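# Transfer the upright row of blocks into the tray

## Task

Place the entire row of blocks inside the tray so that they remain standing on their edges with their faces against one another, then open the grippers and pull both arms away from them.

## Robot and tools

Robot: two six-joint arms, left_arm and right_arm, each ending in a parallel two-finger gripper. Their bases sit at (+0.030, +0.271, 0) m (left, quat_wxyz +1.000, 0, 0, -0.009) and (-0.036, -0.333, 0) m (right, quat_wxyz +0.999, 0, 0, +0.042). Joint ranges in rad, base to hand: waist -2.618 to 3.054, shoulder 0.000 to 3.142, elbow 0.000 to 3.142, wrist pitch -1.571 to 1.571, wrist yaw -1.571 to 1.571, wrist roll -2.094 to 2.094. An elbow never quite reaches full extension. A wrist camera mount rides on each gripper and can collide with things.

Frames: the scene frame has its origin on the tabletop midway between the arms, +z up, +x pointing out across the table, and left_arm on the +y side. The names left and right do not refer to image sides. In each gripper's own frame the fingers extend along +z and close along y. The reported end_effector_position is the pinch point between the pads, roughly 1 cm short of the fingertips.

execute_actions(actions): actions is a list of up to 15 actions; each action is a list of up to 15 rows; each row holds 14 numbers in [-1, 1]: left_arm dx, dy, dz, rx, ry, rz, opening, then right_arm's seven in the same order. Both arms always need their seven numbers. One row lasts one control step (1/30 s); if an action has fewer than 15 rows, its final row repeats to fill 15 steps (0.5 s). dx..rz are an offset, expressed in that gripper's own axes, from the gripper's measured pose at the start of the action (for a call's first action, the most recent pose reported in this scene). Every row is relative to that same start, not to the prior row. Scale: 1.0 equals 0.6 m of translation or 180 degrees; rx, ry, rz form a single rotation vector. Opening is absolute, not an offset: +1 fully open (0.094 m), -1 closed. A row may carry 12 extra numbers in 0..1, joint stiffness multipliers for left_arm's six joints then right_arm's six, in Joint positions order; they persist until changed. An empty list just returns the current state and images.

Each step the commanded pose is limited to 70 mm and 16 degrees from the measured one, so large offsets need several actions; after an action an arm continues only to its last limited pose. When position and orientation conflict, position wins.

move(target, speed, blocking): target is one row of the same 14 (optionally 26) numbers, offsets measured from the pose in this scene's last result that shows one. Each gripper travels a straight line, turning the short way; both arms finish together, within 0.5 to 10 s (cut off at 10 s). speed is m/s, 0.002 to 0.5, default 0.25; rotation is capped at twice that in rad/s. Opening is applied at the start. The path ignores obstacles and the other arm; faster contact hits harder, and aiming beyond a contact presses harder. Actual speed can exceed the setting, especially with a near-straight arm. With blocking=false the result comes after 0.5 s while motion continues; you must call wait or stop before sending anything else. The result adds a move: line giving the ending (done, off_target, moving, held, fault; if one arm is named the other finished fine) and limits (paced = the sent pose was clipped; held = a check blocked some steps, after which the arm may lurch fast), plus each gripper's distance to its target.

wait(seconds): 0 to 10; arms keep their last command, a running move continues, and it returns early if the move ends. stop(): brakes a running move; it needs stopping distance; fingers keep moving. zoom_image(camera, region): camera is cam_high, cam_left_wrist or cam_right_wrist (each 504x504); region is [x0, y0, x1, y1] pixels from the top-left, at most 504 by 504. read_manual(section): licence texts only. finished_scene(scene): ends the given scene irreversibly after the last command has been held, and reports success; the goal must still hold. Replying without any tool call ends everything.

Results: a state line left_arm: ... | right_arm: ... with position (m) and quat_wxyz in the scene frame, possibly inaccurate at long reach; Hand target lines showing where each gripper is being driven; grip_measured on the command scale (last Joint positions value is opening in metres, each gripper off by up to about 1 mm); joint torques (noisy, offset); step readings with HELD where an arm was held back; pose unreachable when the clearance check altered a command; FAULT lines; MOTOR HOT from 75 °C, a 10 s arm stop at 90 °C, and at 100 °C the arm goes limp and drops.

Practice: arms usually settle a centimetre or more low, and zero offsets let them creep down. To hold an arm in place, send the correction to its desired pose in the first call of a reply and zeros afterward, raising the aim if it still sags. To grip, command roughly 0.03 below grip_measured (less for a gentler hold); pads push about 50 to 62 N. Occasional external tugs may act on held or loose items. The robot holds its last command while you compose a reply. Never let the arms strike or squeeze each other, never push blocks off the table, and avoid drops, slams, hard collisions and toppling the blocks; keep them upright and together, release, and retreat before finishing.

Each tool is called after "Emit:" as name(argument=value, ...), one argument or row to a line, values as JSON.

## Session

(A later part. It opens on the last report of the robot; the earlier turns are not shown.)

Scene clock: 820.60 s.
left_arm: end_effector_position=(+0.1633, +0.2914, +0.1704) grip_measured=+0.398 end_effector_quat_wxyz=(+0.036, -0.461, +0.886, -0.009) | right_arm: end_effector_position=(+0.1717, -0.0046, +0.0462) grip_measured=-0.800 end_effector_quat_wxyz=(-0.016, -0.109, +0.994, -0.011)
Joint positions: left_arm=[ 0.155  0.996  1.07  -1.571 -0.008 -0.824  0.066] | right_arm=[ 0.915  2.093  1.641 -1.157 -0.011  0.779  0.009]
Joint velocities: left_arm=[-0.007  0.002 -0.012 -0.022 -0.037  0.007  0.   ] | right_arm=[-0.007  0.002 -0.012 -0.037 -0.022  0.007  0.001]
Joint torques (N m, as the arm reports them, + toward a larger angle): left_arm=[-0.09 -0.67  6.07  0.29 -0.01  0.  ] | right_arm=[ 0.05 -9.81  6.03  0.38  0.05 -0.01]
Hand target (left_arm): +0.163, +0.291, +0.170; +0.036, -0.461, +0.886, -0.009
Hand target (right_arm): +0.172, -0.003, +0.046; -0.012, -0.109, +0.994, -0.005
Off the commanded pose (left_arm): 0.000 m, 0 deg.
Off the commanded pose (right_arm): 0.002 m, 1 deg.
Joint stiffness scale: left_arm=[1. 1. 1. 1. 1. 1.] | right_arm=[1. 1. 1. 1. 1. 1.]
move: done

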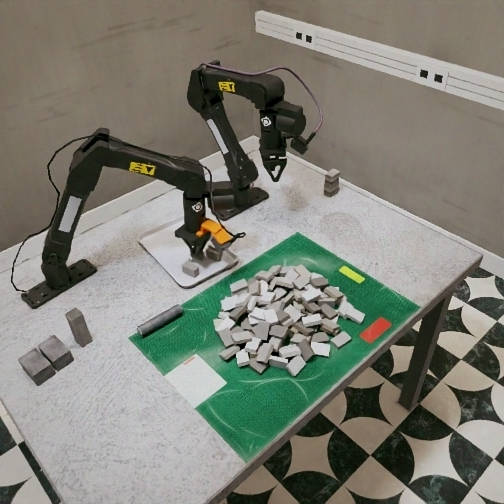

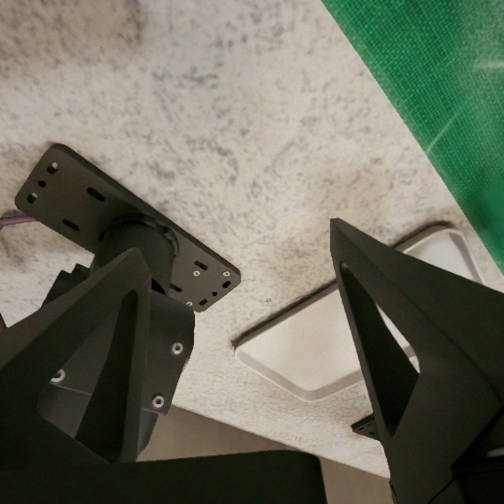

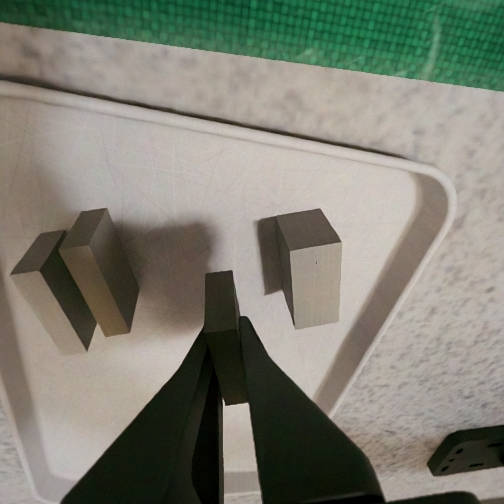

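Emit:
execute_actions(
  actions=[
    [[0,0,0,0,0,0,0.4,-0.022,0.012,-0.01,0,0,0,-0.84]],
  ],
)

Emit:
move(
  target=[0,0,0,0,0,0,0.4,0,0,0.045,0,0,0,-0.84],
  speed=0.03,
)

Scene clock: 822.27 s.
left_arm: end_effector_position=(+0.1633, +0.2914, +0.1704) grip_measured=+0.398 end_effector_quat_wxyz=(+0.036, -0.461, +0.886, -0.009) | right_arm: end_effector_position=(+0.1757, +0.0016, +0.0386) grip_measured=-0.800 end_effector_quat_wxyz=(-0.024, -0.112, +0.993, -0.021)
Joint positions: left_arm=[ 0.155  0.996  1.07  -1.571 -0.008 -0.824  0.066] | right_arm=[ 0.915  2.153  1.703 -1.183 -0.011  0.775  0.009]
Joint velocities: left_arm=[-0.007  0.012  0.002 -0.037  0.081  0.081 -0.001] | right_arm=[-0.002  0.007 -0.017  0.066  0.007  0.051  0.   ]
Joint torques (N m, as the arm reports them, + toward a larger angle): left_arm=[ 0.02 -0.62  6.    0.28 -0.02 -0.01] | right_arm=[ -0.95 -10.17  10.94  -0.1    0.05  -0.09]
Hand target (left_arm): +0.163, +0.291, +0.170; +0.036, -0.461, +0.886, -0.009
Hand target (right_arm): +0.183, +0.005, +0.051; -0.016, -0.109, +0.994, -0.011
Off the commanded pose (left_arm): 0.000 m, 0 deg.
Off the commanded pose (right_arm): 0.016 m, 1 deg.
Joint stiffness scale: left_arm=[1. 1. 1. 1. 1. 1.] | right_arm=[1. 1. 1. 1. 1. 1.]
Step readings (end_effector_position):
0: left_arm (+0.1633, +0.2914, +0.1704) | right_arm (+0.1719, -0.0043, +0.0462)
1: left_arm (+0.1633, +0.2914, +0.1704) | right_arm (+0.1720, -0.0042, +0.0463)
2: left_arm (+0.1633, +0.2914, +0.1704) | right_arm (+0.1731, -0.0024, +0.0462)
4: left_arm (+0.1633, +0.2914, +0.1704) | right_arm (+0.1763, +0.0026, +0.0441)
8: left_arm (+0.1633, +0.2914, +0.1704) | right_arm (+0.1765, +0.0028, +0.0391)
15: end_effector_position above

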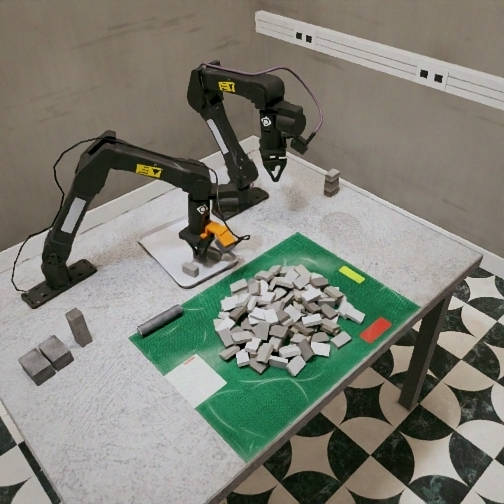

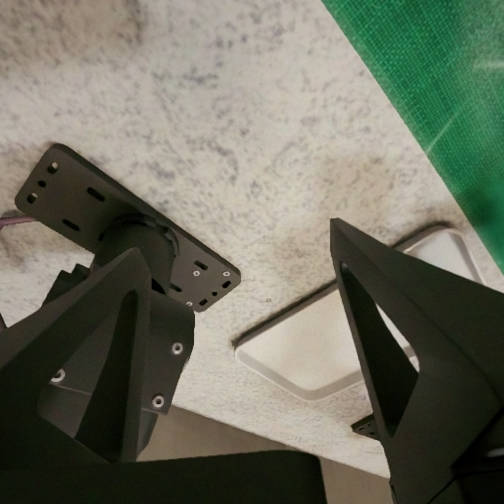

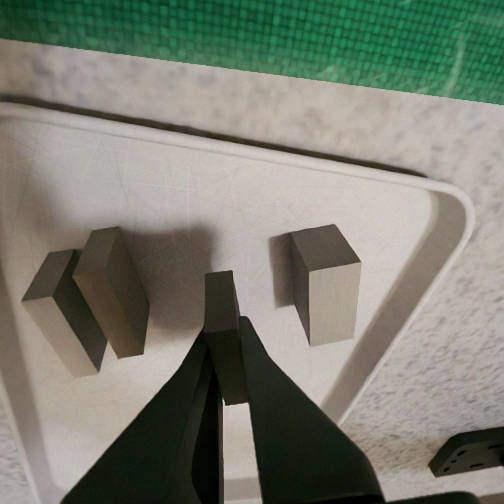

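Scene clock: 823.40 s.
left_arm: end_effector_position=(+0.1633, +0.2914, +0.1704) grip_measured=+0.398 end_effector_quat_wxyz=(+0.036, -0.461, +0.886, -0.009) | right_arm: end_effector_position=(+0.1740, -0.0011, +0.0178) grip_measured=-0.800 end_effector_quat_wxyz=(-0.028, -0.111, +0.993, -0.025)
Joint positions: left_arm=[ 0.155  0.996  1.07  -1.571 -0.008 -0.824  0.066] | right_arm=[ 0.915  2.172  1.648 -1.121 -0.011  0.775  0.009]
Joint velocities: left_arm=[-0.007  0.007  0.012 -0.007 -0.007  0.007 -0.001] | right_arm=[ 0.002 -0.002 -0.027  0.095 -0.037  0.007 -0.   ]
Joint torques (N m, as the arm reports them, + toward a larger angle): left_arm=[-0.06 -0.53  6.07  0.28 -0.02  0.02] | right_arm=[-0.03 -9.62  4.96  0.48  0.02 -0.01]
Hand target (left_arm): +0.163, +0.291, +0.170; +0.036, -0.461, +0.886, -0.009
Hand target (right_arm): +0.174, -0.000, +0.012; -0.025, -0.112, +0.993, -0.021
Off the commanded pose (left_arm): 0.000 m, 0 deg.
Off the commanded pose (right_arm): 0.006 m, 1 deg.
Joint stiffness scale: left_arm=[1. 1. 1. 1. 1. 1.] | right_arm=[1. 1. 1. 1. 1. 1.]
move: done

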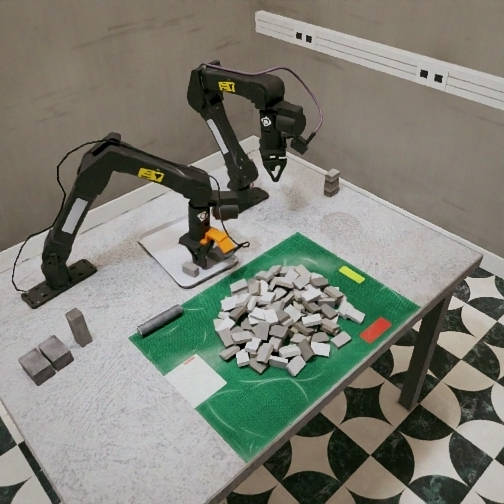

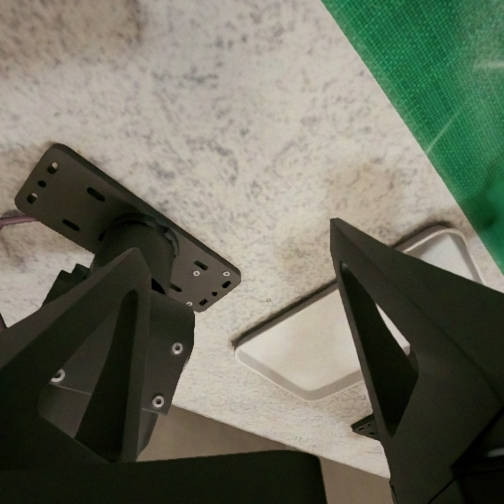

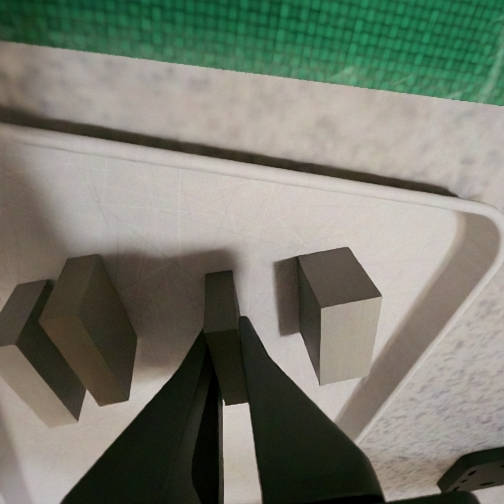

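Emit:
execute_actions(
  actions=[
    [[0,0,0,0,0,0,0.4,0,0,0,0,0,0,-0.78]],
    [[0,0,0,0,0,0,0.4,0,0,0,0,0,0,-0.72]],
    [[0,0,0,0,0,0,0.4,0,0,0,0,0,0,-0.62]],
    [[0,0,0,0,0,0,0.4,0,0,-0.11,0,0,0,-0.62]],
    [[0,0,0,0,0,0,0.4,0,0,-0.06,0,0,0,-0.62]],
  ],
)

Scene clock: 827.50 s.
left_arm: end_effector_position=(+0.1633, +0.2914, +0.1704) grip_measured=+0.398 end_effector_quat_wxyz=(+0.036, -0.461, +0.886, -0.009) | right_arm: end_effector_position=(+0.1780, +0.0051, +0.1031) grip_measured=-0.623 end_effector_quat_wxyz=(-0.029, -0.111, +0.993, -0.027)
Joint positions: left_arm=[ 0.155  0.996  1.07  -1.571 -0.008 -0.824  0.066] | right_arm=[ 0.915  2.166  1.98  -1.463 -0.011  0.775  0.018]
Joint velocities: left_arm=[ 0.012 -0.012  0.007 -0.022  0.007 -0.007 -0.001] | right_arm=[-0.007 -0.002  0.012 -0.139  0.022  0.022 -0.002]
Joint torques (N m, as the arm reports them, + toward a larger angle): left_arm=[ 0.   -0.65  6.13  0.29  0.    0.  ] | right_arm=[-0.01 -9.69 10.4  -0.13  0.05 -0.04]
Hand target (left_arm): +0.163, +0.291, +0.170; +0.036, -0.461, +0.886, -0.009
Hand target (right_arm): +0.179, +0.006, +0.112; -0.026, -0.111, +0.993, -0.023
Off the commanded pose (left_arm): 0.000 m, 0 deg.
Off the commanded pose (right_arm): 0.009 m, 0 deg.
Joint stiffness scale: left_arm=[1. 1. 1. 1. 1. 1.] | right_arm=[1. 1. 1. 1. 1. 1.]
Step readings (end_effector_position; steps 1 to 15: 1st action; 16 to 30: 2nd action; 31 to 45: 3rd action; 46 to 60: 4th action; 61 to 75: 5th action):
0: left_arm (+0.1633, +0.2914, +0.1704) | right_arm (+0.1740, -0.0011, +0.0178)
1: left_arm (+0.1633, +0.2914, +0.1704) | right_arm (+0.1740, -0.0011, +0.0178)
2: left_arm (+0.1633, +0.2914, +0.1704) | right_arm (+0.1740, -0.0011, +0.0178)
4: left_arm (+0.1633, +0.2914, +0.1704) | right_arm (+0.1740, -0.0011, +0.0178)
8: left_arm (+0.1633, +0.2914, +0.1704) | right_arm (+0.1740, -0.0011, +0.0178)
15: left_arm (+0.1633, +0.2914, +0.1704) | right_arm (+0.1740, -0.0011, +0.0178)
16: left_arm (+0.1633, +0.2914, +0.1704) | right_arm (+0.1740, -0.0011, +0.0178)
17: left_arm (+0.1633, +0.2914, +0.1704) | right_arm (+0.1740, -0.0011, +0.0178)
19: left_arm (+0.1633, +0.2914, +0.1704) | right_arm (+0.1740, -0.0011, +0.0178)
23: left_arm (+0.1633, +0.2914, +0.1704) | right_arm (+0.1740, -0.0011, +0.0178)
30: left_arm (+0.1633, +0.2914, +0.1704) | right_arm (+0.1740, -0.0011, +0.0178)
31: left_arm (+0.1633, +0.2914, +0.1704) | right_arm (+0.1740, -0.0011, +0.0178)
32: left_arm (+0.1633, +0.2914, +0.1704) | right_arm (+0.1740, -0.0011, +0.0178)
34: left_arm (+0.1633, +0.2914, +0.1704) | right_arm (+0.1740, -0.0011, +0.0178)
38: left_arm (+0.1633, +0.2914, +0.1704) | right_arm (+0.1740, -0.0011, +0.0178)
45: left_arm (+0.1633, +0.2914, +0.1704) | right_arm (+0.1740, -0.0011, +0.0178)
46: left_arm (+0.1633, +0.2914, +0.1704) | right_arm (+0.1735, -0.0018, +0.0224)
47: left_arm (+0.1633, +0.2914, +0.1704) | right_arm (+0.1734, -0.0020, +0.0288)
49: left_arm (+0.1633, +0.2914, +0.1704) | right_arm (+0.1774, +0.0042, +0.0469)
53: left_arm (+0.1633, +0.2914, +0.1704) | right_arm (+0.1828, +0.0126, +0.0729)
60: left_arm (+0.1633, +0.2914, +0.1704) | right_arm (+0.1774, +0.0042, +0.0760)
61: left_arm (+0.1633, +0.2914, +0.1704) | right_arm (+0.1767, +0.0032, +0.0785)
62: left_arm (+0.1633, +0.2914, +0.1704) | right_arm (+0.1771, +0.0037, +0.0822)
64: left_arm (+0.1633, +0.2914, +0.1704) | right_arm (+0.1797, +0.0079, +0.0916)
68: left_arm (+0.1633, +0.2914, +0.1704) | right_arm (+0.1816, +0.0107, +0.1024)
75: end_effector_position above

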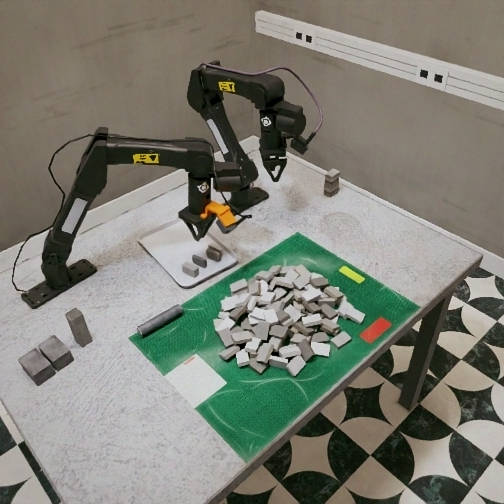

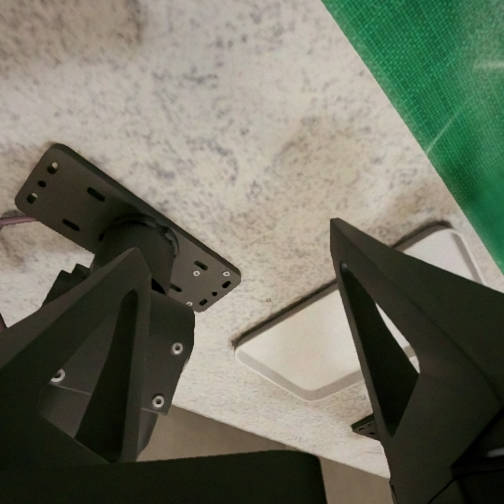

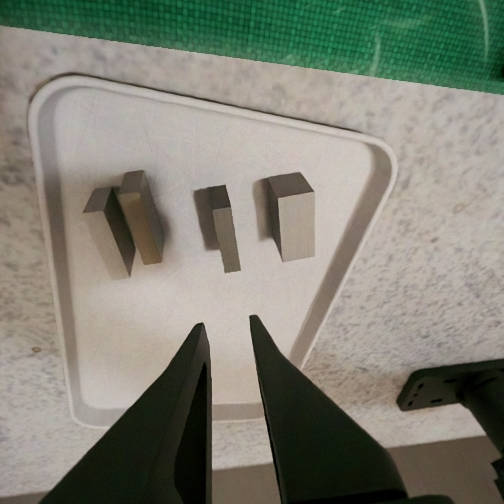

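Emit:
move(
  target=[0,0,0,0,0,0,0.4,-0.005,-0.042,0.07,0,-0.015,0,0.6],
  speed=0.08,
)

Scene clock: 835.33 s.
left_arm: end_effector_position=(+0.1633, +0.2914, +0.1704) grip_measured=+0.398 end_effector_quat_wxyz=(+0.036, -0.461, +0.886, -0.009) | right_arm: end_effector_position=(+0.1799, -0.0196, +0.0563) grip_measured=+0.597 end_effector_quat_wxyz=(-0.021, -0.113, +0.993, -0.032)
Joint positions: left_arm=[ 0.155  0.996  1.07  -1.571 -0.008 -0.824  0.066] | right_arm=[ 0.885  2.092  1.678 -1.234  0.01   0.743  0.075]
Joint velocities: left_arm=[-0.012 -0.007 -0.017  0.007 -0.051  0.037  0.001] | right_arm=[-0.002 -0.017 -0.017  0.022 -0.022  0.081 -0.   ]
Joint torques (N m, as the arm reports them, + toward a larger angle): left_arm=[-0.08 -0.72  6.07  0.3  -0.01 -0.04] | right_arm=[ -0.78 -11.33   5.43   0.28   0.22  -0.11]
Hand target (left_arm): +0.163, +0.291, +0.170; +0.036, -0.461, +0.886, -0.009
Hand target (right_arm): +0.185, -0.022, +0.063; -0.006, -0.112, +0.993, -0.024
Off the commanded pose (left_arm): 0.000 m, 0 deg.
Off the commanded pose (right_arm): 0.008 m, 2 deg.
Joint stiffness scale: left_arm=[1. 1. 1. 1. 1. 1.] | right_arm=[1. 1. 1. 1. 1. 1.]
move: done

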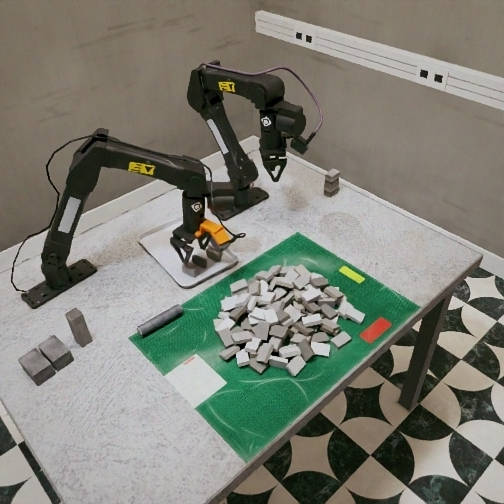

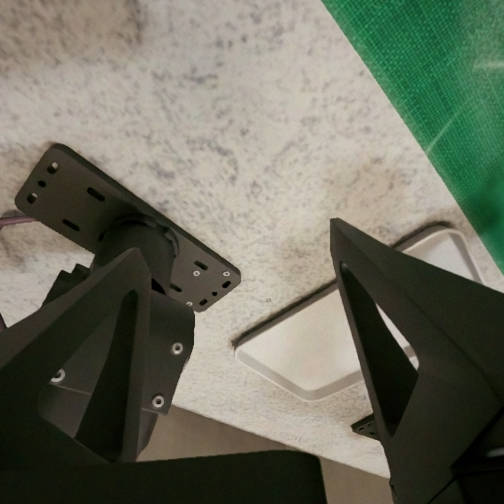

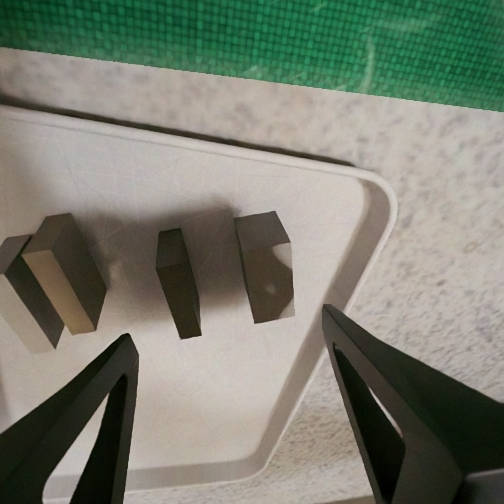

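Emit:
move(
  target=[0,0,0,0,0,0,0.4,-0.014,0.004,0.05,0,0,0,0.6],
  speed=0.03,
)

Scene clock: 838.33 s.
left_arm: end_effector_position=(+0.1633, +0.2914, +0.1704) grip_measured=+0.398 end_effector_quat_wxyz=(+0.036, -0.461, +0.886, -0.009) | right_arm: end_effector_position=(+0.1830, -0.0151, +0.0303) grip_measured=+0.597 end_effector_quat_wxyz=(-0.022, -0.115, +0.993, -0.033)
Joint positions: left_arm=[ 0.155  0.996  1.07  -1.571 -0.008 -0.824  0.066] | right_arm=[ 0.885  2.138  1.644 -1.156  0.01   0.738  0.075]
Joint velocities: left_arm=[-0.007  0.012 -0.022  0.037 -0.066 -0.066  0.001] | right_arm=[ 0.002 -0.002 -0.007  0.007  0.007 -0.007 -0.001]
Joint torques (N m, as the arm reports them, + toward a larger angle): left_arm=[-0.08 -0.69  6.02  0.34  0.    0.  ] | right_arm=[-1.1  -9.36  5.48  0.3   0.08 -0.08]
Hand target (left_arm): +0.163, +0.291, +0.170; +0.036, -0.461, +0.886, -0.009
Hand target (right_arm): +0.186, -0.018, +0.026; -0.021, -0.113, +0.993, -0.032
Off the commanded pose (left_arm): 0.000 m, 0 deg.
Off the commanded pose (right_arm): 0.006 m, 0 deg.
Joint stiffness scale: left_arm=[1. 1. 1. 1. 1. 1.] | right_arm=[1. 1. 1. 1. 1. 1.]
move: done

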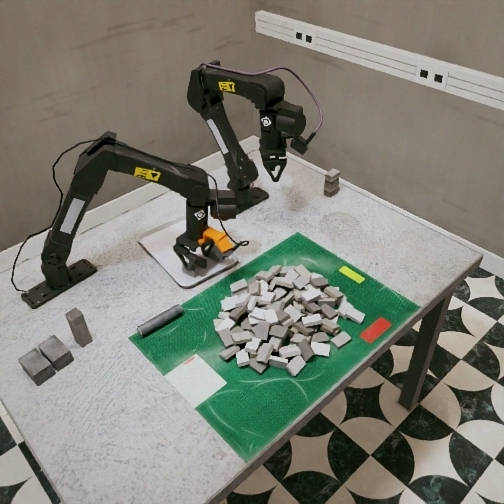

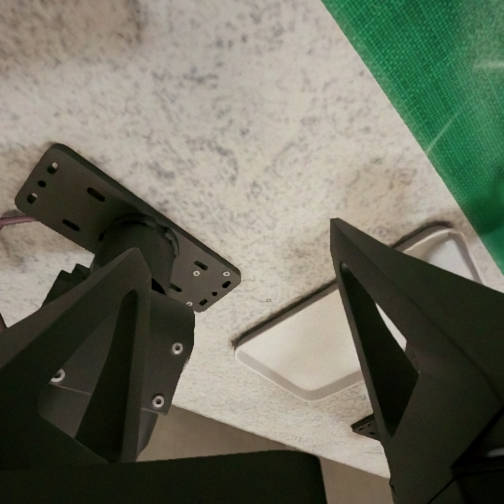

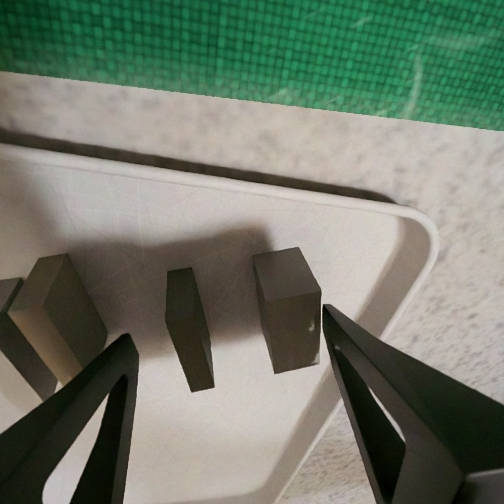

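Emit:
execute_actions(
  actions=[
    [[0,0,0,0,0,0,0.4,0,-0.014,-0.012,0,0,0,0.7]],
  ],
)

Scene clock: 840.17 s.
left_arm: end_effector_position=(+0.1633, +0.2914, +0.1704) grip_measured=+0.398 end_effector_quat_wxyz=(+0.036, -0.461, +0.886, -0.009) | right_arm: end_effector_position=(+0.1854, -0.0163, +0.0303) grip_measured=+0.697 end_effector_quat_wxyz=(-0.022, -0.117, +0.992, -0.032)
Joint positions: left_arm=[ 0.155  0.996  1.07  -1.571 -0.008 -0.824  0.066] | right_arm=[ 0.878  2.138  1.644 -1.154  0.01   0.728  0.08 ]
Joint velocities: left_arm=[-0.007 -0.012 -0.007 -0.037 -0.037  0.037  0.   ] | right_arm=[ 0.007 -0.007 -0.002  0.007 -0.066 -0.022  0.   ]
Joint torques (N m, as the arm reports them, + toward a larger angle): left_arm=[ 0.04 -0.64  6.05  0.31  0.   -0.01] | right_arm=[ -0.83 -11.2    6.29  -0.12   0.07  -0.08]
Hand target (left_arm): +0.163, +0.291, +0.170; +0.036, -0.461, +0.886, -0.009
Hand target (right_arm): +0.185, -0.022, +0.038; -0.022, -0.116, +0.992, -0.033
Off the commanded pose (left_arm): 0.000 m, 0 deg.
Off the commanded pose (right_arm): 0.010 m, 0 deg.
Joint stiffness scale: left_arm=[1. 1. 1. 1. 1. 1.] | right_arm=[1. 1. 1. 1. 1. 1.]
Step readings (end_effector_position):
0: left_arm (+0.1633, +0.2914, +0.1704) | right_arm (+0.1833, -0.0147, +0.0303)
1: left_arm (+0.1633, +0.2914, +0.1704) | right_arm (+0.1834, -0.0148, +0.0303)
2: left_arm (+0.1633, +0.2914, +0.1704) | right_arm (+0.1836, -0.0150, +0.0303)
4: left_arm (+0.1633, +0.2914, +0.1704) | right_arm (+0.1845, -0.0156, +0.0303)
8: left_arm (+0.1633, +0.2914, +0.1704) | right_arm (+0.1854, -0.0163, +0.0303)
15: end_effector_position above

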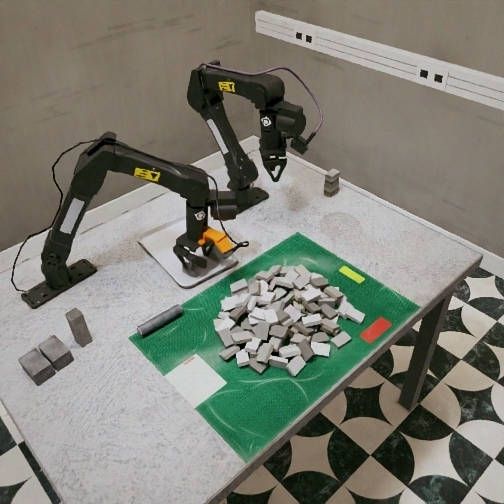

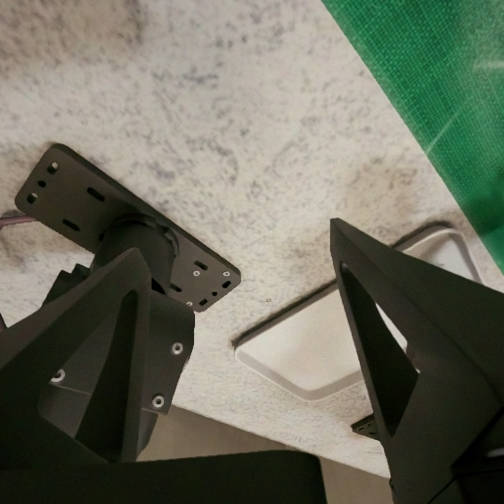

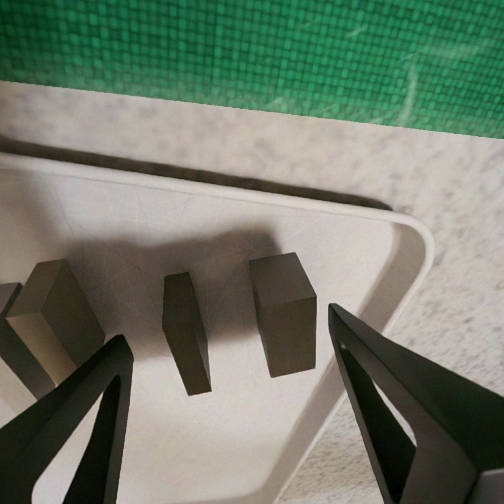

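Clear now. Descend, slightly −y.

Emit:
execute_actions(
  actions=[
    [[0,0,0,0,0,0,0.4,0,-0.008,0.018,0,0,0,0.7]],
    [[0,0,0,0,0,0,0.4,0,0,0,0,0,0,0.7]],
  ],
)

Scene clock: 842.13 s.
left_arm: end_effector_position=(+0.1633, +0.2914, +0.1704) grip_measured=+0.398 end_effector_quat_wxyz=(+0.036, -0.461, +0.886, -0.009) | right_arm: end_effector_position=(+0.1830, -0.0197, +0.0224) grip_measured=+0.697 end_effector_quat_wxyz=(-0.024, -0.119, +0.992, -0.035)
Joint positions: left_arm=[ 0.155  0.996  1.07  -1.571 -0.008 -0.824  0.066] | right_arm=[ 0.878  2.138  1.611 -1.129  0.01   0.724  0.08 ]
Joint velocities: left_arm=[-0.017  0.002  0.017 -0.037  0.022 -0.007 -0.001] | right_arm=[ 0.002  0.007 -0.002 -0.051 -0.022  0.022 -0.   ]
Joint torques (N m, as the arm reports them, + toward a larger angle): left_arm=[ 0.02 -0.73  6.08  0.3   0.    0.01] | right_arm=[ 0.02 -9.37  7.08  0.06  0.06 -0.02]
Hand target (left_arm): +0.163, +0.291, +0.170; +0.036, -0.461, +0.886, -0.009
Hand target (right_arm): +0.183, -0.020, +0.022; -0.024, -0.119, +0.992, -0.035
Off the commanded pose (left_arm): 0.000 m, 0 deg.
Off the commanded pose (right_arm): 0.000 m, 0 deg.
Joint stiffness scale: left_arm=[1. 1. 1. 1. 1. 1.] | right_arm=[1. 1. 1. 1. 1. 1.]
Step readings (end_effector_position; steps 1 to 15: 1st action; 16 to 30: 2nd action):
0: left_arm (+0.1633, +0.2914, +0.1704) | right_arm (+0.1854, -0.0163, +0.0303)
1: left_arm (+0.1633, +0.2914, +0.1704) | right_arm (+0.1854, -0.0163, +0.0292)
2: left_arm (+0.1633, +0.2914, +0.1704) | right_arm (+0.1851, -0.0167, +0.0277)
4: left_arm (+0.1633, +0.2914, +0.1704) | right_arm (+0.1833, -0.0194, +0.0242)
8: left_arm (+0.1633, +0.2914, +0.1704) | right_arm (+0.1822, -0.0210, +0.0225)
15: left_arm (+0.1633, +0.2914, +0.1704) | right_arm (+0.1830, -0.0197, +0.0224)
16: left_arm (+0.1633, +0.2914, +0.1704) | right_arm (+0.1830, -0.0197, +0.0224)
17: left_arm (+0.1633, +0.2914, +0.1704) | right_arm (+0.1830, -0.0197, +0.0224)
19: left_arm (+0.1633, +0.2914, +0.1704) | right_arm (+0.1830, -0.0197, +0.0224)
23: left_arm (+0.1633, +0.2914, +0.1704) | right_arm (+0.1830, -0.0197, +0.0224)
30: end_effector_position above

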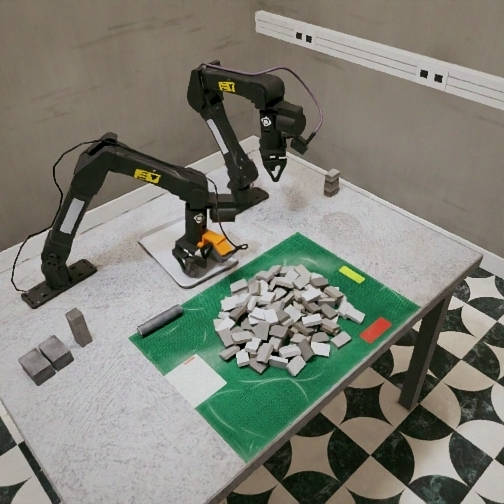

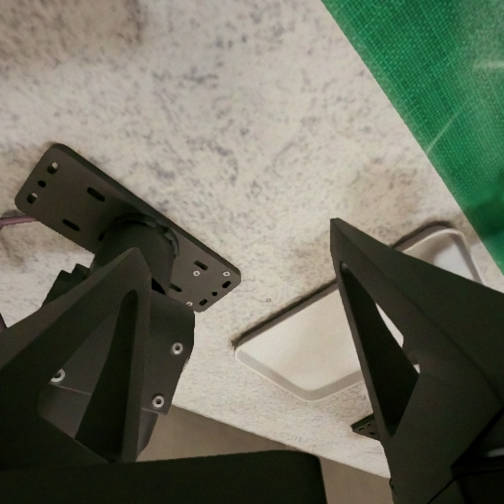

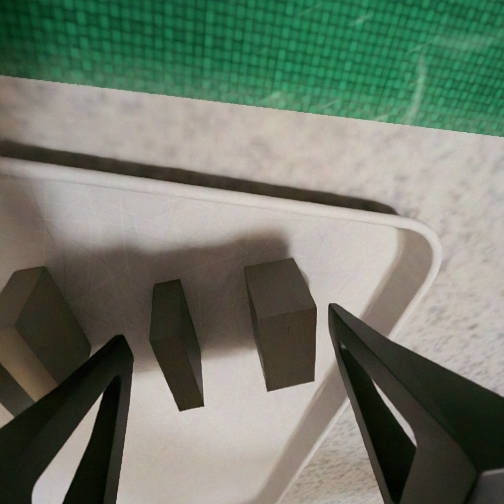

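Close stepwise to ≈0.03 m (value ≈ −0.36).

Emit:
execute_actions(
  actions=[
    [[0,0,0,0,0,0,0.4,0,0,0,0,0,0,0.45]],
    [[0,0,0,0,0,0,0.4,0,0,0,0,0,0,0.25]],
    [[0,0,0,0,0,0,0.4,0,0,0,0,0,0,0.05]],
    [[0,0,0,0,0,0,0.4,0,0,0,0,0,0,-0.15]],
    [[0,0,0,0,0,0,0.4,0,0,0,0,0,0,-0.3]],
    [[0,0,0,0,0,0,0.4,0,0,0,0,0,0,-0.4]],
    [[0,0,0,0,0,0,0.4,0,0,0,0,0,0,-0.4]],
  ],
)

Scene clock: 847.43 s.
left_arm: end_effector_position=(+0.1633, +0.2914, +0.1704) grip_measured=+0.398 end_effector_quat_wxyz=(+0.036, -0.461, +0.886, -0.009) | right_arm: end_effector_position=(+0.1832, -0.0215, +0.0225) grip_measured=-0.371 end_effector_quat_wxyz=(-0.024, -0.119, +0.992, -0.039)
Joint positions: left_arm=[ 0.155  0.996  1.07  -1.571 -0.008 -0.824  0.066] | right_arm=[ 0.878  2.138  1.611 -1.134  0.017  0.724  0.03 ]
Joint velocities: left_arm=[-0.007  0.007  0.012 -0.037 -0.037 -0.037  0.   ] | right_arm=[-0.002 -0.002  0.002  0.051 -0.022 -0.037 -0.001]
Joint torques (N m, as the arm reports them, + toward a larger angle): left_arm=[-0.03 -0.69  5.96  0.31 -0.02  0.  ] | right_arm=[-0.03 -9.4   7.1   0.06  0.05 -0.03]
Hand target (left_arm): +0.163, +0.291, +0.170; +0.036, -0.461, +0.886, -0.009
Hand target (right_arm): +0.183, -0.021, +0.023; -0.024, -0.119, +0.992, -0.039
Off the commanded pose (left_arm): 0.000 m, 0 deg.
Off the commanded pose (right_arm): 0.000 m, 0 deg.
Joint stiffness scale: left_arm=[1. 1. 1. 1. 1. 1.] | right_arm=[1. 1. 1. 1. 1. 1.]
Step readings (end_effector_position; steps 1 to 15: 1st action; 16 to 30: 2nd action; 31 to 45: 3rd action; 46 to 60: 4th action; 61 to 75: 5th action; 76 to 90: 6th action; 91 to 105: 7th action):
0: left_arm (+0.1633, +0.2914, +0.1704) | right_arm (+0.1830, -0.0197, +0.0224)
1: left_arm (+0.1633, +0.2914, +0.1704) | right_arm (+0.1830, -0.0197, +0.0224)
2: left_arm (+0.1633, +0.2914, +0.1704) | right_arm (+0.1830, -0.0197, +0.0224)
4: left_arm (+0.1633, +0.2914, +0.1704) | right_arm (+0.1830, -0.0197, +0.0224)
8: left_arm (+0.1633, +0.2914, +0.1704) | right_arm (+0.1830, -0.0197, +0.0224)
15: left_arm (+0.1633, +0.2914, +0.1704) | right_arm (+0.1830, -0.0197, +0.0224)
16: left_arm (+0.1633, +0.2914, +0.1704) | right_arm (+0.1830, -0.0197, +0.0224)
17: left_arm (+0.1633, +0.2914, +0.1704) | right_arm (+0.1830, -0.0197, +0.0224)
19: left_arm (+0.1633, +0.2914, +0.1704) | right_arm (+0.1830, -0.0197, +0.0224)
23: left_arm (+0.1633, +0.2914, +0.1704) | right_arm (+0.1830, -0.0197, +0.0224)
30: left_arm (+0.1633, +0.2914, +0.1704) | right_arm (+0.1830, -0.0197, +0.0224)
31: left_arm (+0.1633, +0.2914, +0.1704) | right_arm (+0.1832, -0.0204, +0.0224)
32: left_arm (+0.1633, +0.2914, +0.1704) | right_arm (+0.1830, -0.0205, +0.0225)
34: left_arm (+0.1633, +0.2914, +0.1704) | right_arm (+0.1829, -0.0205, +0.0225)
38: left_arm (+0.1633, +0.2914, +0.1704) | right_arm (+0.1829, -0.0205, +0.0225)
45: left_arm (+0.1633, +0.2914, +0.1704) | right_arm (+0.1829, -0.0205, +0.0225)
46: left_arm (+0.1633, +0.2914, +0.1704) | right_arm (+0.1831, -0.0206, +0.0225)
47: left_arm (+0.1633, +0.2914, +0.1704) | right_arm (+0.1830, -0.0208, +0.0225)
49: left_arm (+0.1633, +0.2914, +0.1704) | right_arm (+0.1831, -0.0211, +0.0225)
53: left_arm (+0.1633, +0.2914, +0.1704) | right_arm (+0.1831, -0.0212, +0.0225)
60: left_arm (+0.1633, +0.2914, +0.1704) | right_arm (+0.1831, -0.0212, +0.0225)
61: left_arm (+0.1633, +0.2914, +0.1704) | right_arm (+0.1831, -0.0213, +0.0225)
62: left_arm (+0.1633, +0.2914, +0.1704) | right_arm (+0.1832, -0.0213, +0.0225)
64: left_arm (+0.1633, +0.2914, +0.1704) | right_arm (+0.1832, -0.0213, +0.0225)
68: left_arm (+0.1633, +0.2914, +0.1704) | right_arm (+0.1832, -0.0213, +0.0225)
75: left_arm (+0.1633, +0.2914, +0.1704) | right_arm (+0.1832, -0.0213, +0.0225)
76: left_arm (+0.1633, +0.2914, +0.1704) | right_arm (+0.1832, -0.0215, +0.0225)
77: left_arm (+0.1633, +0.2914, +0.1704) | right_arm (+0.1832, -0.0215, +0.0225)
79: left_arm (+0.1633, +0.2914, +0.1704) | right_arm (+0.1832, -0.0215, +0.0225)
83: left_arm (+0.1633, +0.2914, +0.1704) | right_arm (+0.1832, -0.0215, +0.0225)
90: left_arm (+0.1633, +0.2914, +0.1704) | right_arm (+0.1832, -0.0215, +0.0225)
91: left_arm (+0.1633, +0.2914, +0.1704) | right_arm (+0.1832, -0.0215, +0.0225)
92: left_arm (+0.1633, +0.2914, +0.1704) | right_arm (+0.1832, -0.0215, +0.0225)
94: left_arm (+0.1633, +0.2914, +0.1704) | right_arm (+0.1832, -0.0215, +0.0225)
98: left_arm (+0.1633, +0.2914, +0.1704) | right_arm (+0.1832, -0.0215, +0.0225)
105: end_effector_position above

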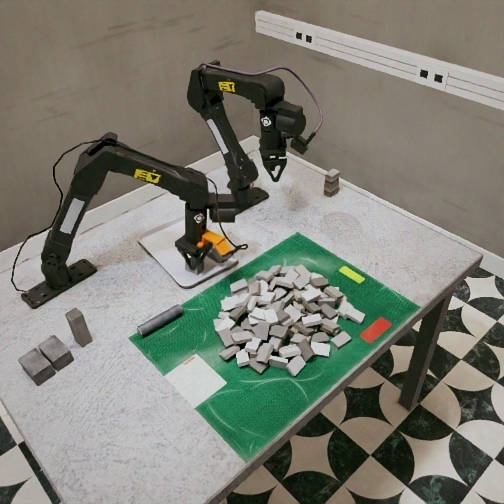

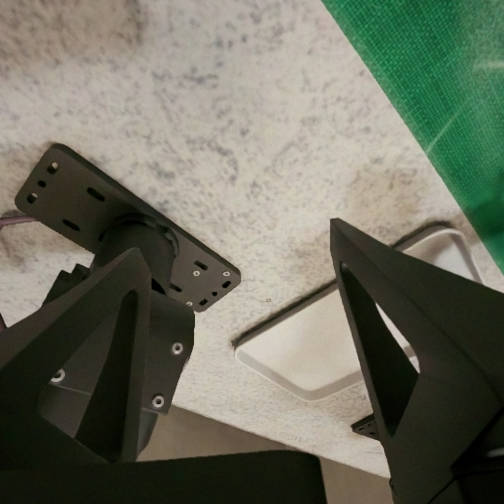

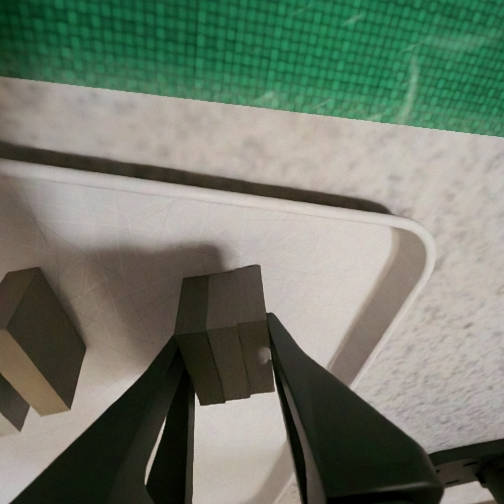

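Emit:
move(
  target=[0,0,0,0,0,0,0.4,0.006,0.045,-0.02,0,0,0,-0.4],
  speed=0.03,
)

Scene clock: 850.90 s.
left_arm: end_effector_position=(+0.1633, +0.2914, +0.1704) grip_measured=+0.398 end_effector_quat_wxyz=(+0.036, -0.461, +0.886, -0.009) | right_arm: end_effector_position=(+0.1746, -0.0061, +0.0228) grip_measured=-0.371 end_effector_quat_wxyz=(-0.026, -0.118, +0.991, -0.053)
Joint positions: left_arm=[ 0.155  0.996  1.07  -1.571 -0.008 -0.824  0.066] | right_arm=[ 0.923  2.192  1.696 -1.19   0.026  0.773  0.03 ]
Joint velocities: left_arm=[ 0.007  0.012  0.007  0.051 -0.037  0.066 -0.001] | right_arm=[ 0.002  0.012  0.012  0.037 -0.007  0.037  0.   ]
Joint torques (N m, as the arm reports them, + toward a larger angle): left_arm=[-0.02 -0.57  6.    0.32  0.01 -0.01] | right_arm=[ 1.08 -9.83 10.72 -0.19 -0.13  0.03]
Hand target (left_arm): +0.163, +0.291, +0.170; +0.036, -0.461, +0.886, -0.009
Hand target (right_arm): +0.173, +0.005, +0.032; -0.024, -0.119, +0.992, -0.039
Off the commanded pose (left_arm): 0.000 m, 0 deg.
Off the commanded pose (right_arm): 0.015 m, 2 deg.
Joint stiffness scale: left_arm=[1. 1. 1. 1. 1. 1.] | right_arm=[1. 1. 1. 1. 1. 1.]
move: off_target (right_arm)

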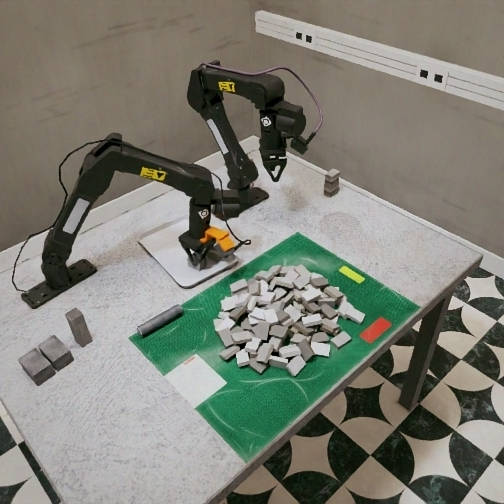

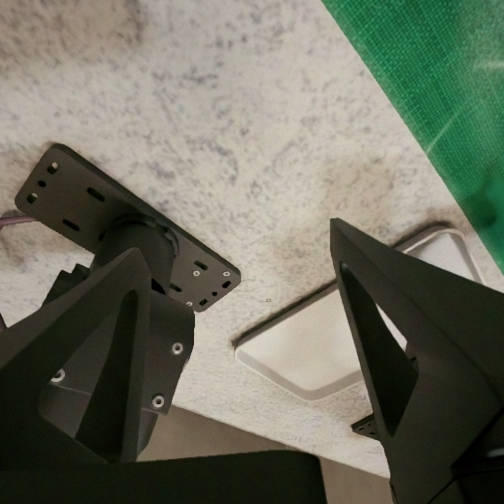

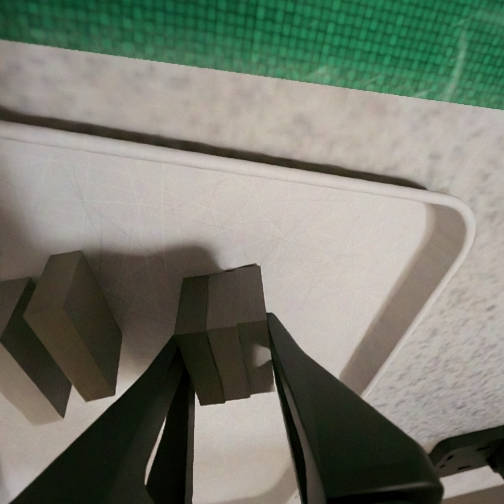

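Emit:
execute_actions(
  actions=[
    [[0,0,0,0,0,0,0.4,-0.02,0.03,-0.015,0,0,0,-0.4]],
    [[0,0,0,0,0,0,0.4,0,0,0,0,0,0,-0.4]],
  ],
)

Scene clock: 853.33 s.
left_arm: end_effector_position=(+0.1633, +0.2914, +0.1704) grip_measured=+0.398 end_effector_quat_wxyz=(+0.036, -0.461, +0.886, -0.009) | right_arm: end_effector_position=(+0.1802, +0.0042, +0.0229) grip_measured=-0.371 end_effector_quat_wxyz=(-0.035, -0.116, +0.991, -0.064)
Joint positions: left_arm=[ 0.155  0.996  1.07  -1.571 -0.008 -0.824  0.066] | right_arm=[ 0.925  2.269  1.821 -1.266  0.026  0.778  0.03 ]
Joint velocities: left_arm=[-0.007 -0.007  0.007 -0.037  0.007  0.022  0.001] | right_arm=[ 0.002 -0.007 -0.022 -0.022 -0.022 -0.051  0.   ]
Joint torques (N m, as the arm reports them, + toward a larger angle): left_arm=[ 0.06 -0.6   6.14  0.29 -0.03 -0.02] | right_arm=[  0.01 -10.24   7.06  -0.06   0.07  -0.02]
Hand target (left_arm): +0.163, +0.291, +0.170; +0.036, -0.461, +0.886, -0.009
Hand target (right_arm): +0.180, +0.004, +0.023; -0.035, -0.116, +0.991, -0.064
Off the commanded pose (left_arm): 0.000 m, 0 deg.
Off the commanded pose (right_arm): 0.000 m, 0 deg.
Joint stiffness scale: left_arm=[1. 1. 1. 1. 1. 1.] | right_arm=[1. 1. 1. 1. 1. 1.]
Step readings (end_effector_position; steps 1 to 15: 1st action; 16 to 30: 2nd action):
0: left_arm (+0.1633, +0.2914, +0.1704) | right_arm (+0.1746, -0.0061, +0.0226)
1: left_arm (+0.1633, +0.2914, +0.1704) | right_arm (+0.1749, -0.0056, +0.0231)
2: left_arm (+0.1633, +0.2914, +0.1704) | right_arm (+0.1766, -0.0026, +0.0231)
4: left_arm (+0.1633, +0.2914, +0.1704) | right_arm (+0.1793, +0.0022, +0.0227)
8: left_arm (+0.1633, +0.2914, +0.1704) | right_arm (+0.1802, +0.0042, +0.0228)
15: left_arm (+0.1633, +0.2914, +0.1704) | right_arm (+0.1802, +0.0042, +0.0229)
16: left_arm (+0.1633, +0.2914, +0.1704) | right_arm (+0.1802, +0.0042, +0.0229)
17: left_arm (+0.1633, +0.2914, +0.1704) | right_arm (+0.1802, +0.0042, +0.0229)
19: left_arm (+0.1633, +0.2914, +0.1704) | right_arm (+0.1802, +0.0042, +0.0229)
23: left_arm (+0.1633, +0.2914, +0.1704) | right_arm (+0.1802, +0.0042, +0.0229)
30: end_effector_position above

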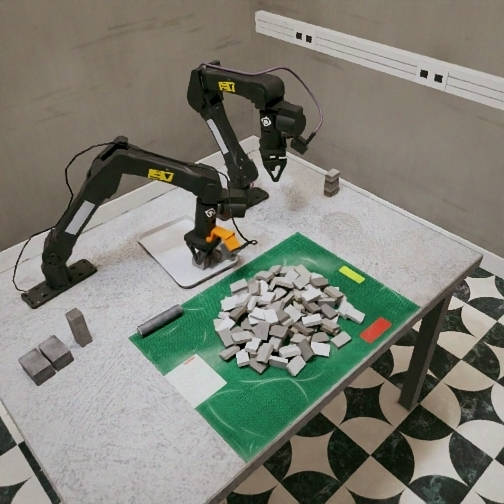

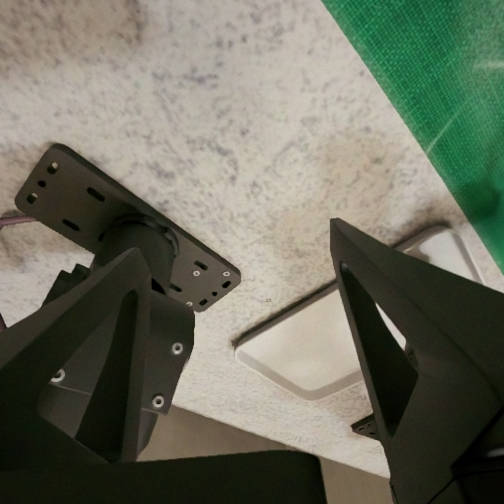

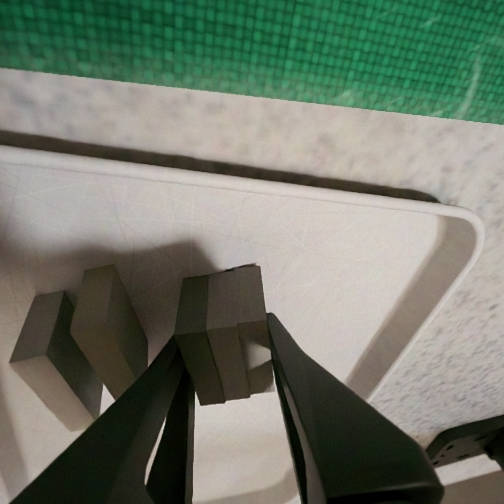

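Emit:
execute_actions(
  actions=[
    [[0,0,0,0,0,0,0.4,0,0,0,0,0,0,-0.35]],
    [[0,0,0,0,0,0,0.4,0,0,0,0,0,0,-0.3]],
    [[0,0,0,0,0,0,0.4,0,0,0,0,0,0,-0.22]],
    [[0,0,0,0,0,0,0.4,0,0,-0.1,0,0,0,-0.22]],
    [[0,0,0,0,0,0,0.4,0,0,-0.05,0,0,0,-0.22]],
  ],
)

Scene clock: 857.27 s.
left_arm: end_effector_position=(+0.1633, +0.2914, +0.1704) grip_measured=+0.398 end_effector_quat_wxyz=(+0.036, -0.461, +0.886, -0.009) | right_arm: end_effector_position=(+0.1860, +0.0135, +0.0890) grip_measured=-0.223 end_effector_quat_wxyz=(-0.032, -0.116, +0.991, -0.061)
Joint positions: left_arm=[ 0.155  0.996  1.07  -1.571 -0.008 -0.824  0.066] | right_arm=[ 0.925  2.289  2.12  -1.537  0.026  0.778  0.037]
Joint velocities: left_arm=[-0.002 -0.012 -0.002 -0.037  0.095 -0.007 -0.   ] | right_arm=[-0.017 -0.002  0.007  0.007  0.007 -0.007  0.   ]
Joint torques (N m, as the arm reports them, + toward a larger angle): left_arm=[-0.14 -0.63  5.96  0.32 -0.03  0.02] | right_arm=[  0.27 -11.75  10.11  -0.24   0.07  -0.03]
Hand target (left_arm): +0.163, +0.291, +0.170; +0.036, -0.461, +0.886, -0.009
Hand target (right_arm): +0.186, +0.016, +0.104; -0.023, -0.117, +0.992, -0.050
Off the commanded pose (left_arm): 0.000 m, 0 deg.
Off the commanded pose (right_arm): 0.016 m, 0 deg.
Joint stiffness scale: left_arm=[1. 1. 1. 1. 1. 1.] | right_arm=[1. 1. 1. 1. 1. 1.]
joint sent to its limit (right arm) — the command would take joint 4 (wrist pitch) past its lower limit, so that joint was sent only as far as its limit.
Step readings (end_effector_position; steps 1 to 15: 1st action; 16 to 30: 2nd action; 31 to 45: 3rd action; 46 to 60: 4th action; 61 to 75: 5th action):
0: left_arm (+0.1633, +0.2914, +0.1704) | right_arm (+0.1802, +0.0042, +0.0229)
1: left_arm (+0.1633, +0.2914, +0.1704) | right_arm (+0.1802, +0.0042, +0.0229)
2: left_arm (+0.1633, +0.2914, +0.1704) | right_arm (+0.1801, +0.0041, +0.0229)
4: left_arm (+0.1633, +0.2914, +0.1704) | right_arm (+0.1801, +0.0041, +0.0229)
8: left_arm (+0.1633, +0.2914, +0.1704) | right_arm (+0.1801, +0.0041, +0.0229)
15: left_arm (+0.1633, +0.2914, +0.1704) | right_arm (+0.1801, +0.0041, +0.0229)
16: left_arm (+0.1633, +0.2914, +0.1704) | right_arm (+0.1801, +0.0041, +0.0229)
17: left_arm (+0.1633, +0.2914, +0.1704) | right_arm (+0.1801, +0.0041, +0.0229)
19: left_arm (+0.1633, +0.2914, +0.1704) | right_arm (+0.1801, +0.0041, +0.0229)
23: left_arm (+0.1633, +0.2914, +0.1704) | right_arm (+0.1801, +0.0041, +0.0229)
30: left_arm (+0.1633, +0.2914, +0.1704) | right_arm (+0.1801, +0.0041, +0.0229)
31: left_arm (+0.1633, +0.2914, +0.1704) | right_arm (+0.1801, +0.0041, +0.0229)
32: left_arm (+0.1633, +0.2914, +0.1704) | right_arm (+0.1801, +0.0041, +0.0229)
34: left_arm (+0.1633, +0.2914, +0.1704) | right_arm (+0.1801, +0.0041, +0.0229)
38: left_arm (+0.1633, +0.2914, +0.1704) | right_arm (+0.1801, +0.0041, +0.0229)
45: left_arm (+0.1633, +0.2914, +0.1704) | right_arm (+0.1801, +0.0041, +0.0229)
46: left_arm (+0.1633, +0.2914, +0.1704) | right_arm (+0.1798, +0.0036, +0.0271)
47: left_arm (+0.1633, +0.2914, +0.1704) | right_arm (+0.1806, +0.0049, +0.0333)
49: left_arm (+0.1633, +0.2914, +0.1704) | right_arm (+0.1857, +0.0130, +0.0500)
53: left_arm (+0.1633, +0.2914, +0.1704) | right_arm (+0.1911, +0.0215, +0.0724)
60: left_arm (+0.1633, +0.2914, +0.1704) | right_arm (+0.1851, +0.0120, +0.0748)
61: left_arm (+0.1633, +0.2914, +0.1704) | right_arm (+0.1847, +0.0114, +0.0764)
62: left_arm (+0.1633, +0.2914, +0.1704) | right_arm (+0.1851, +0.0120, +0.0787)
64: left_arm (+0.1633, +0.2914, +0.1704) | right_arm (+0.1866, +0.0144, +0.0844)
68: left_arm (+0.1633, +0.2914, +0.1704) | right_arm (+0.1873, +0.0155, +0.0887)
75: end_effector_position above

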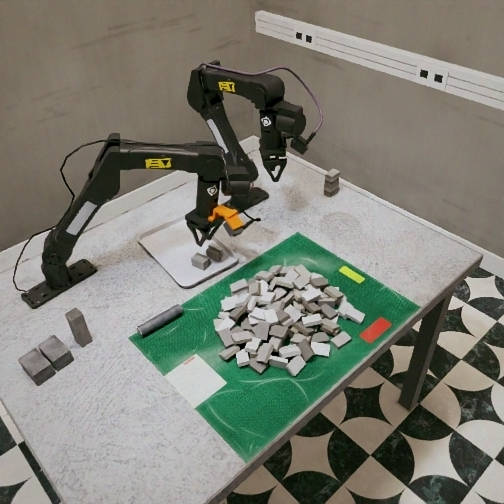

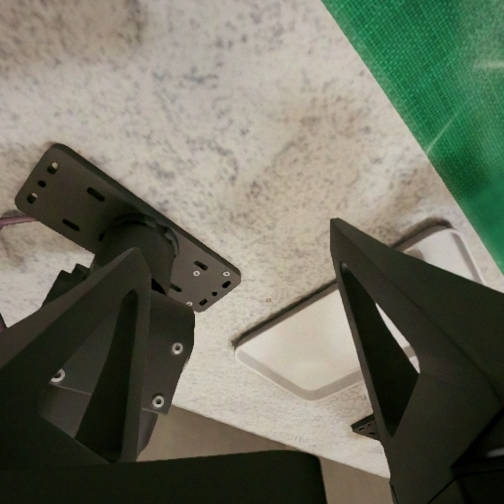

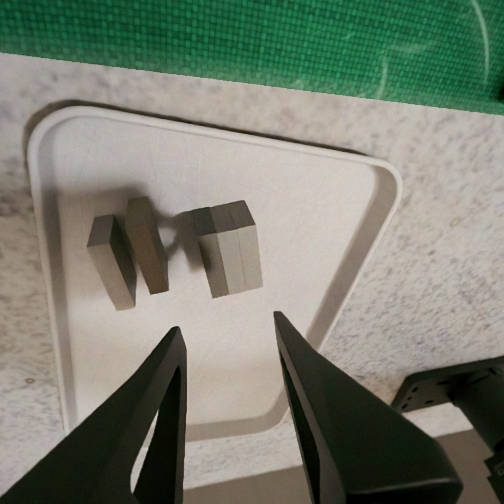

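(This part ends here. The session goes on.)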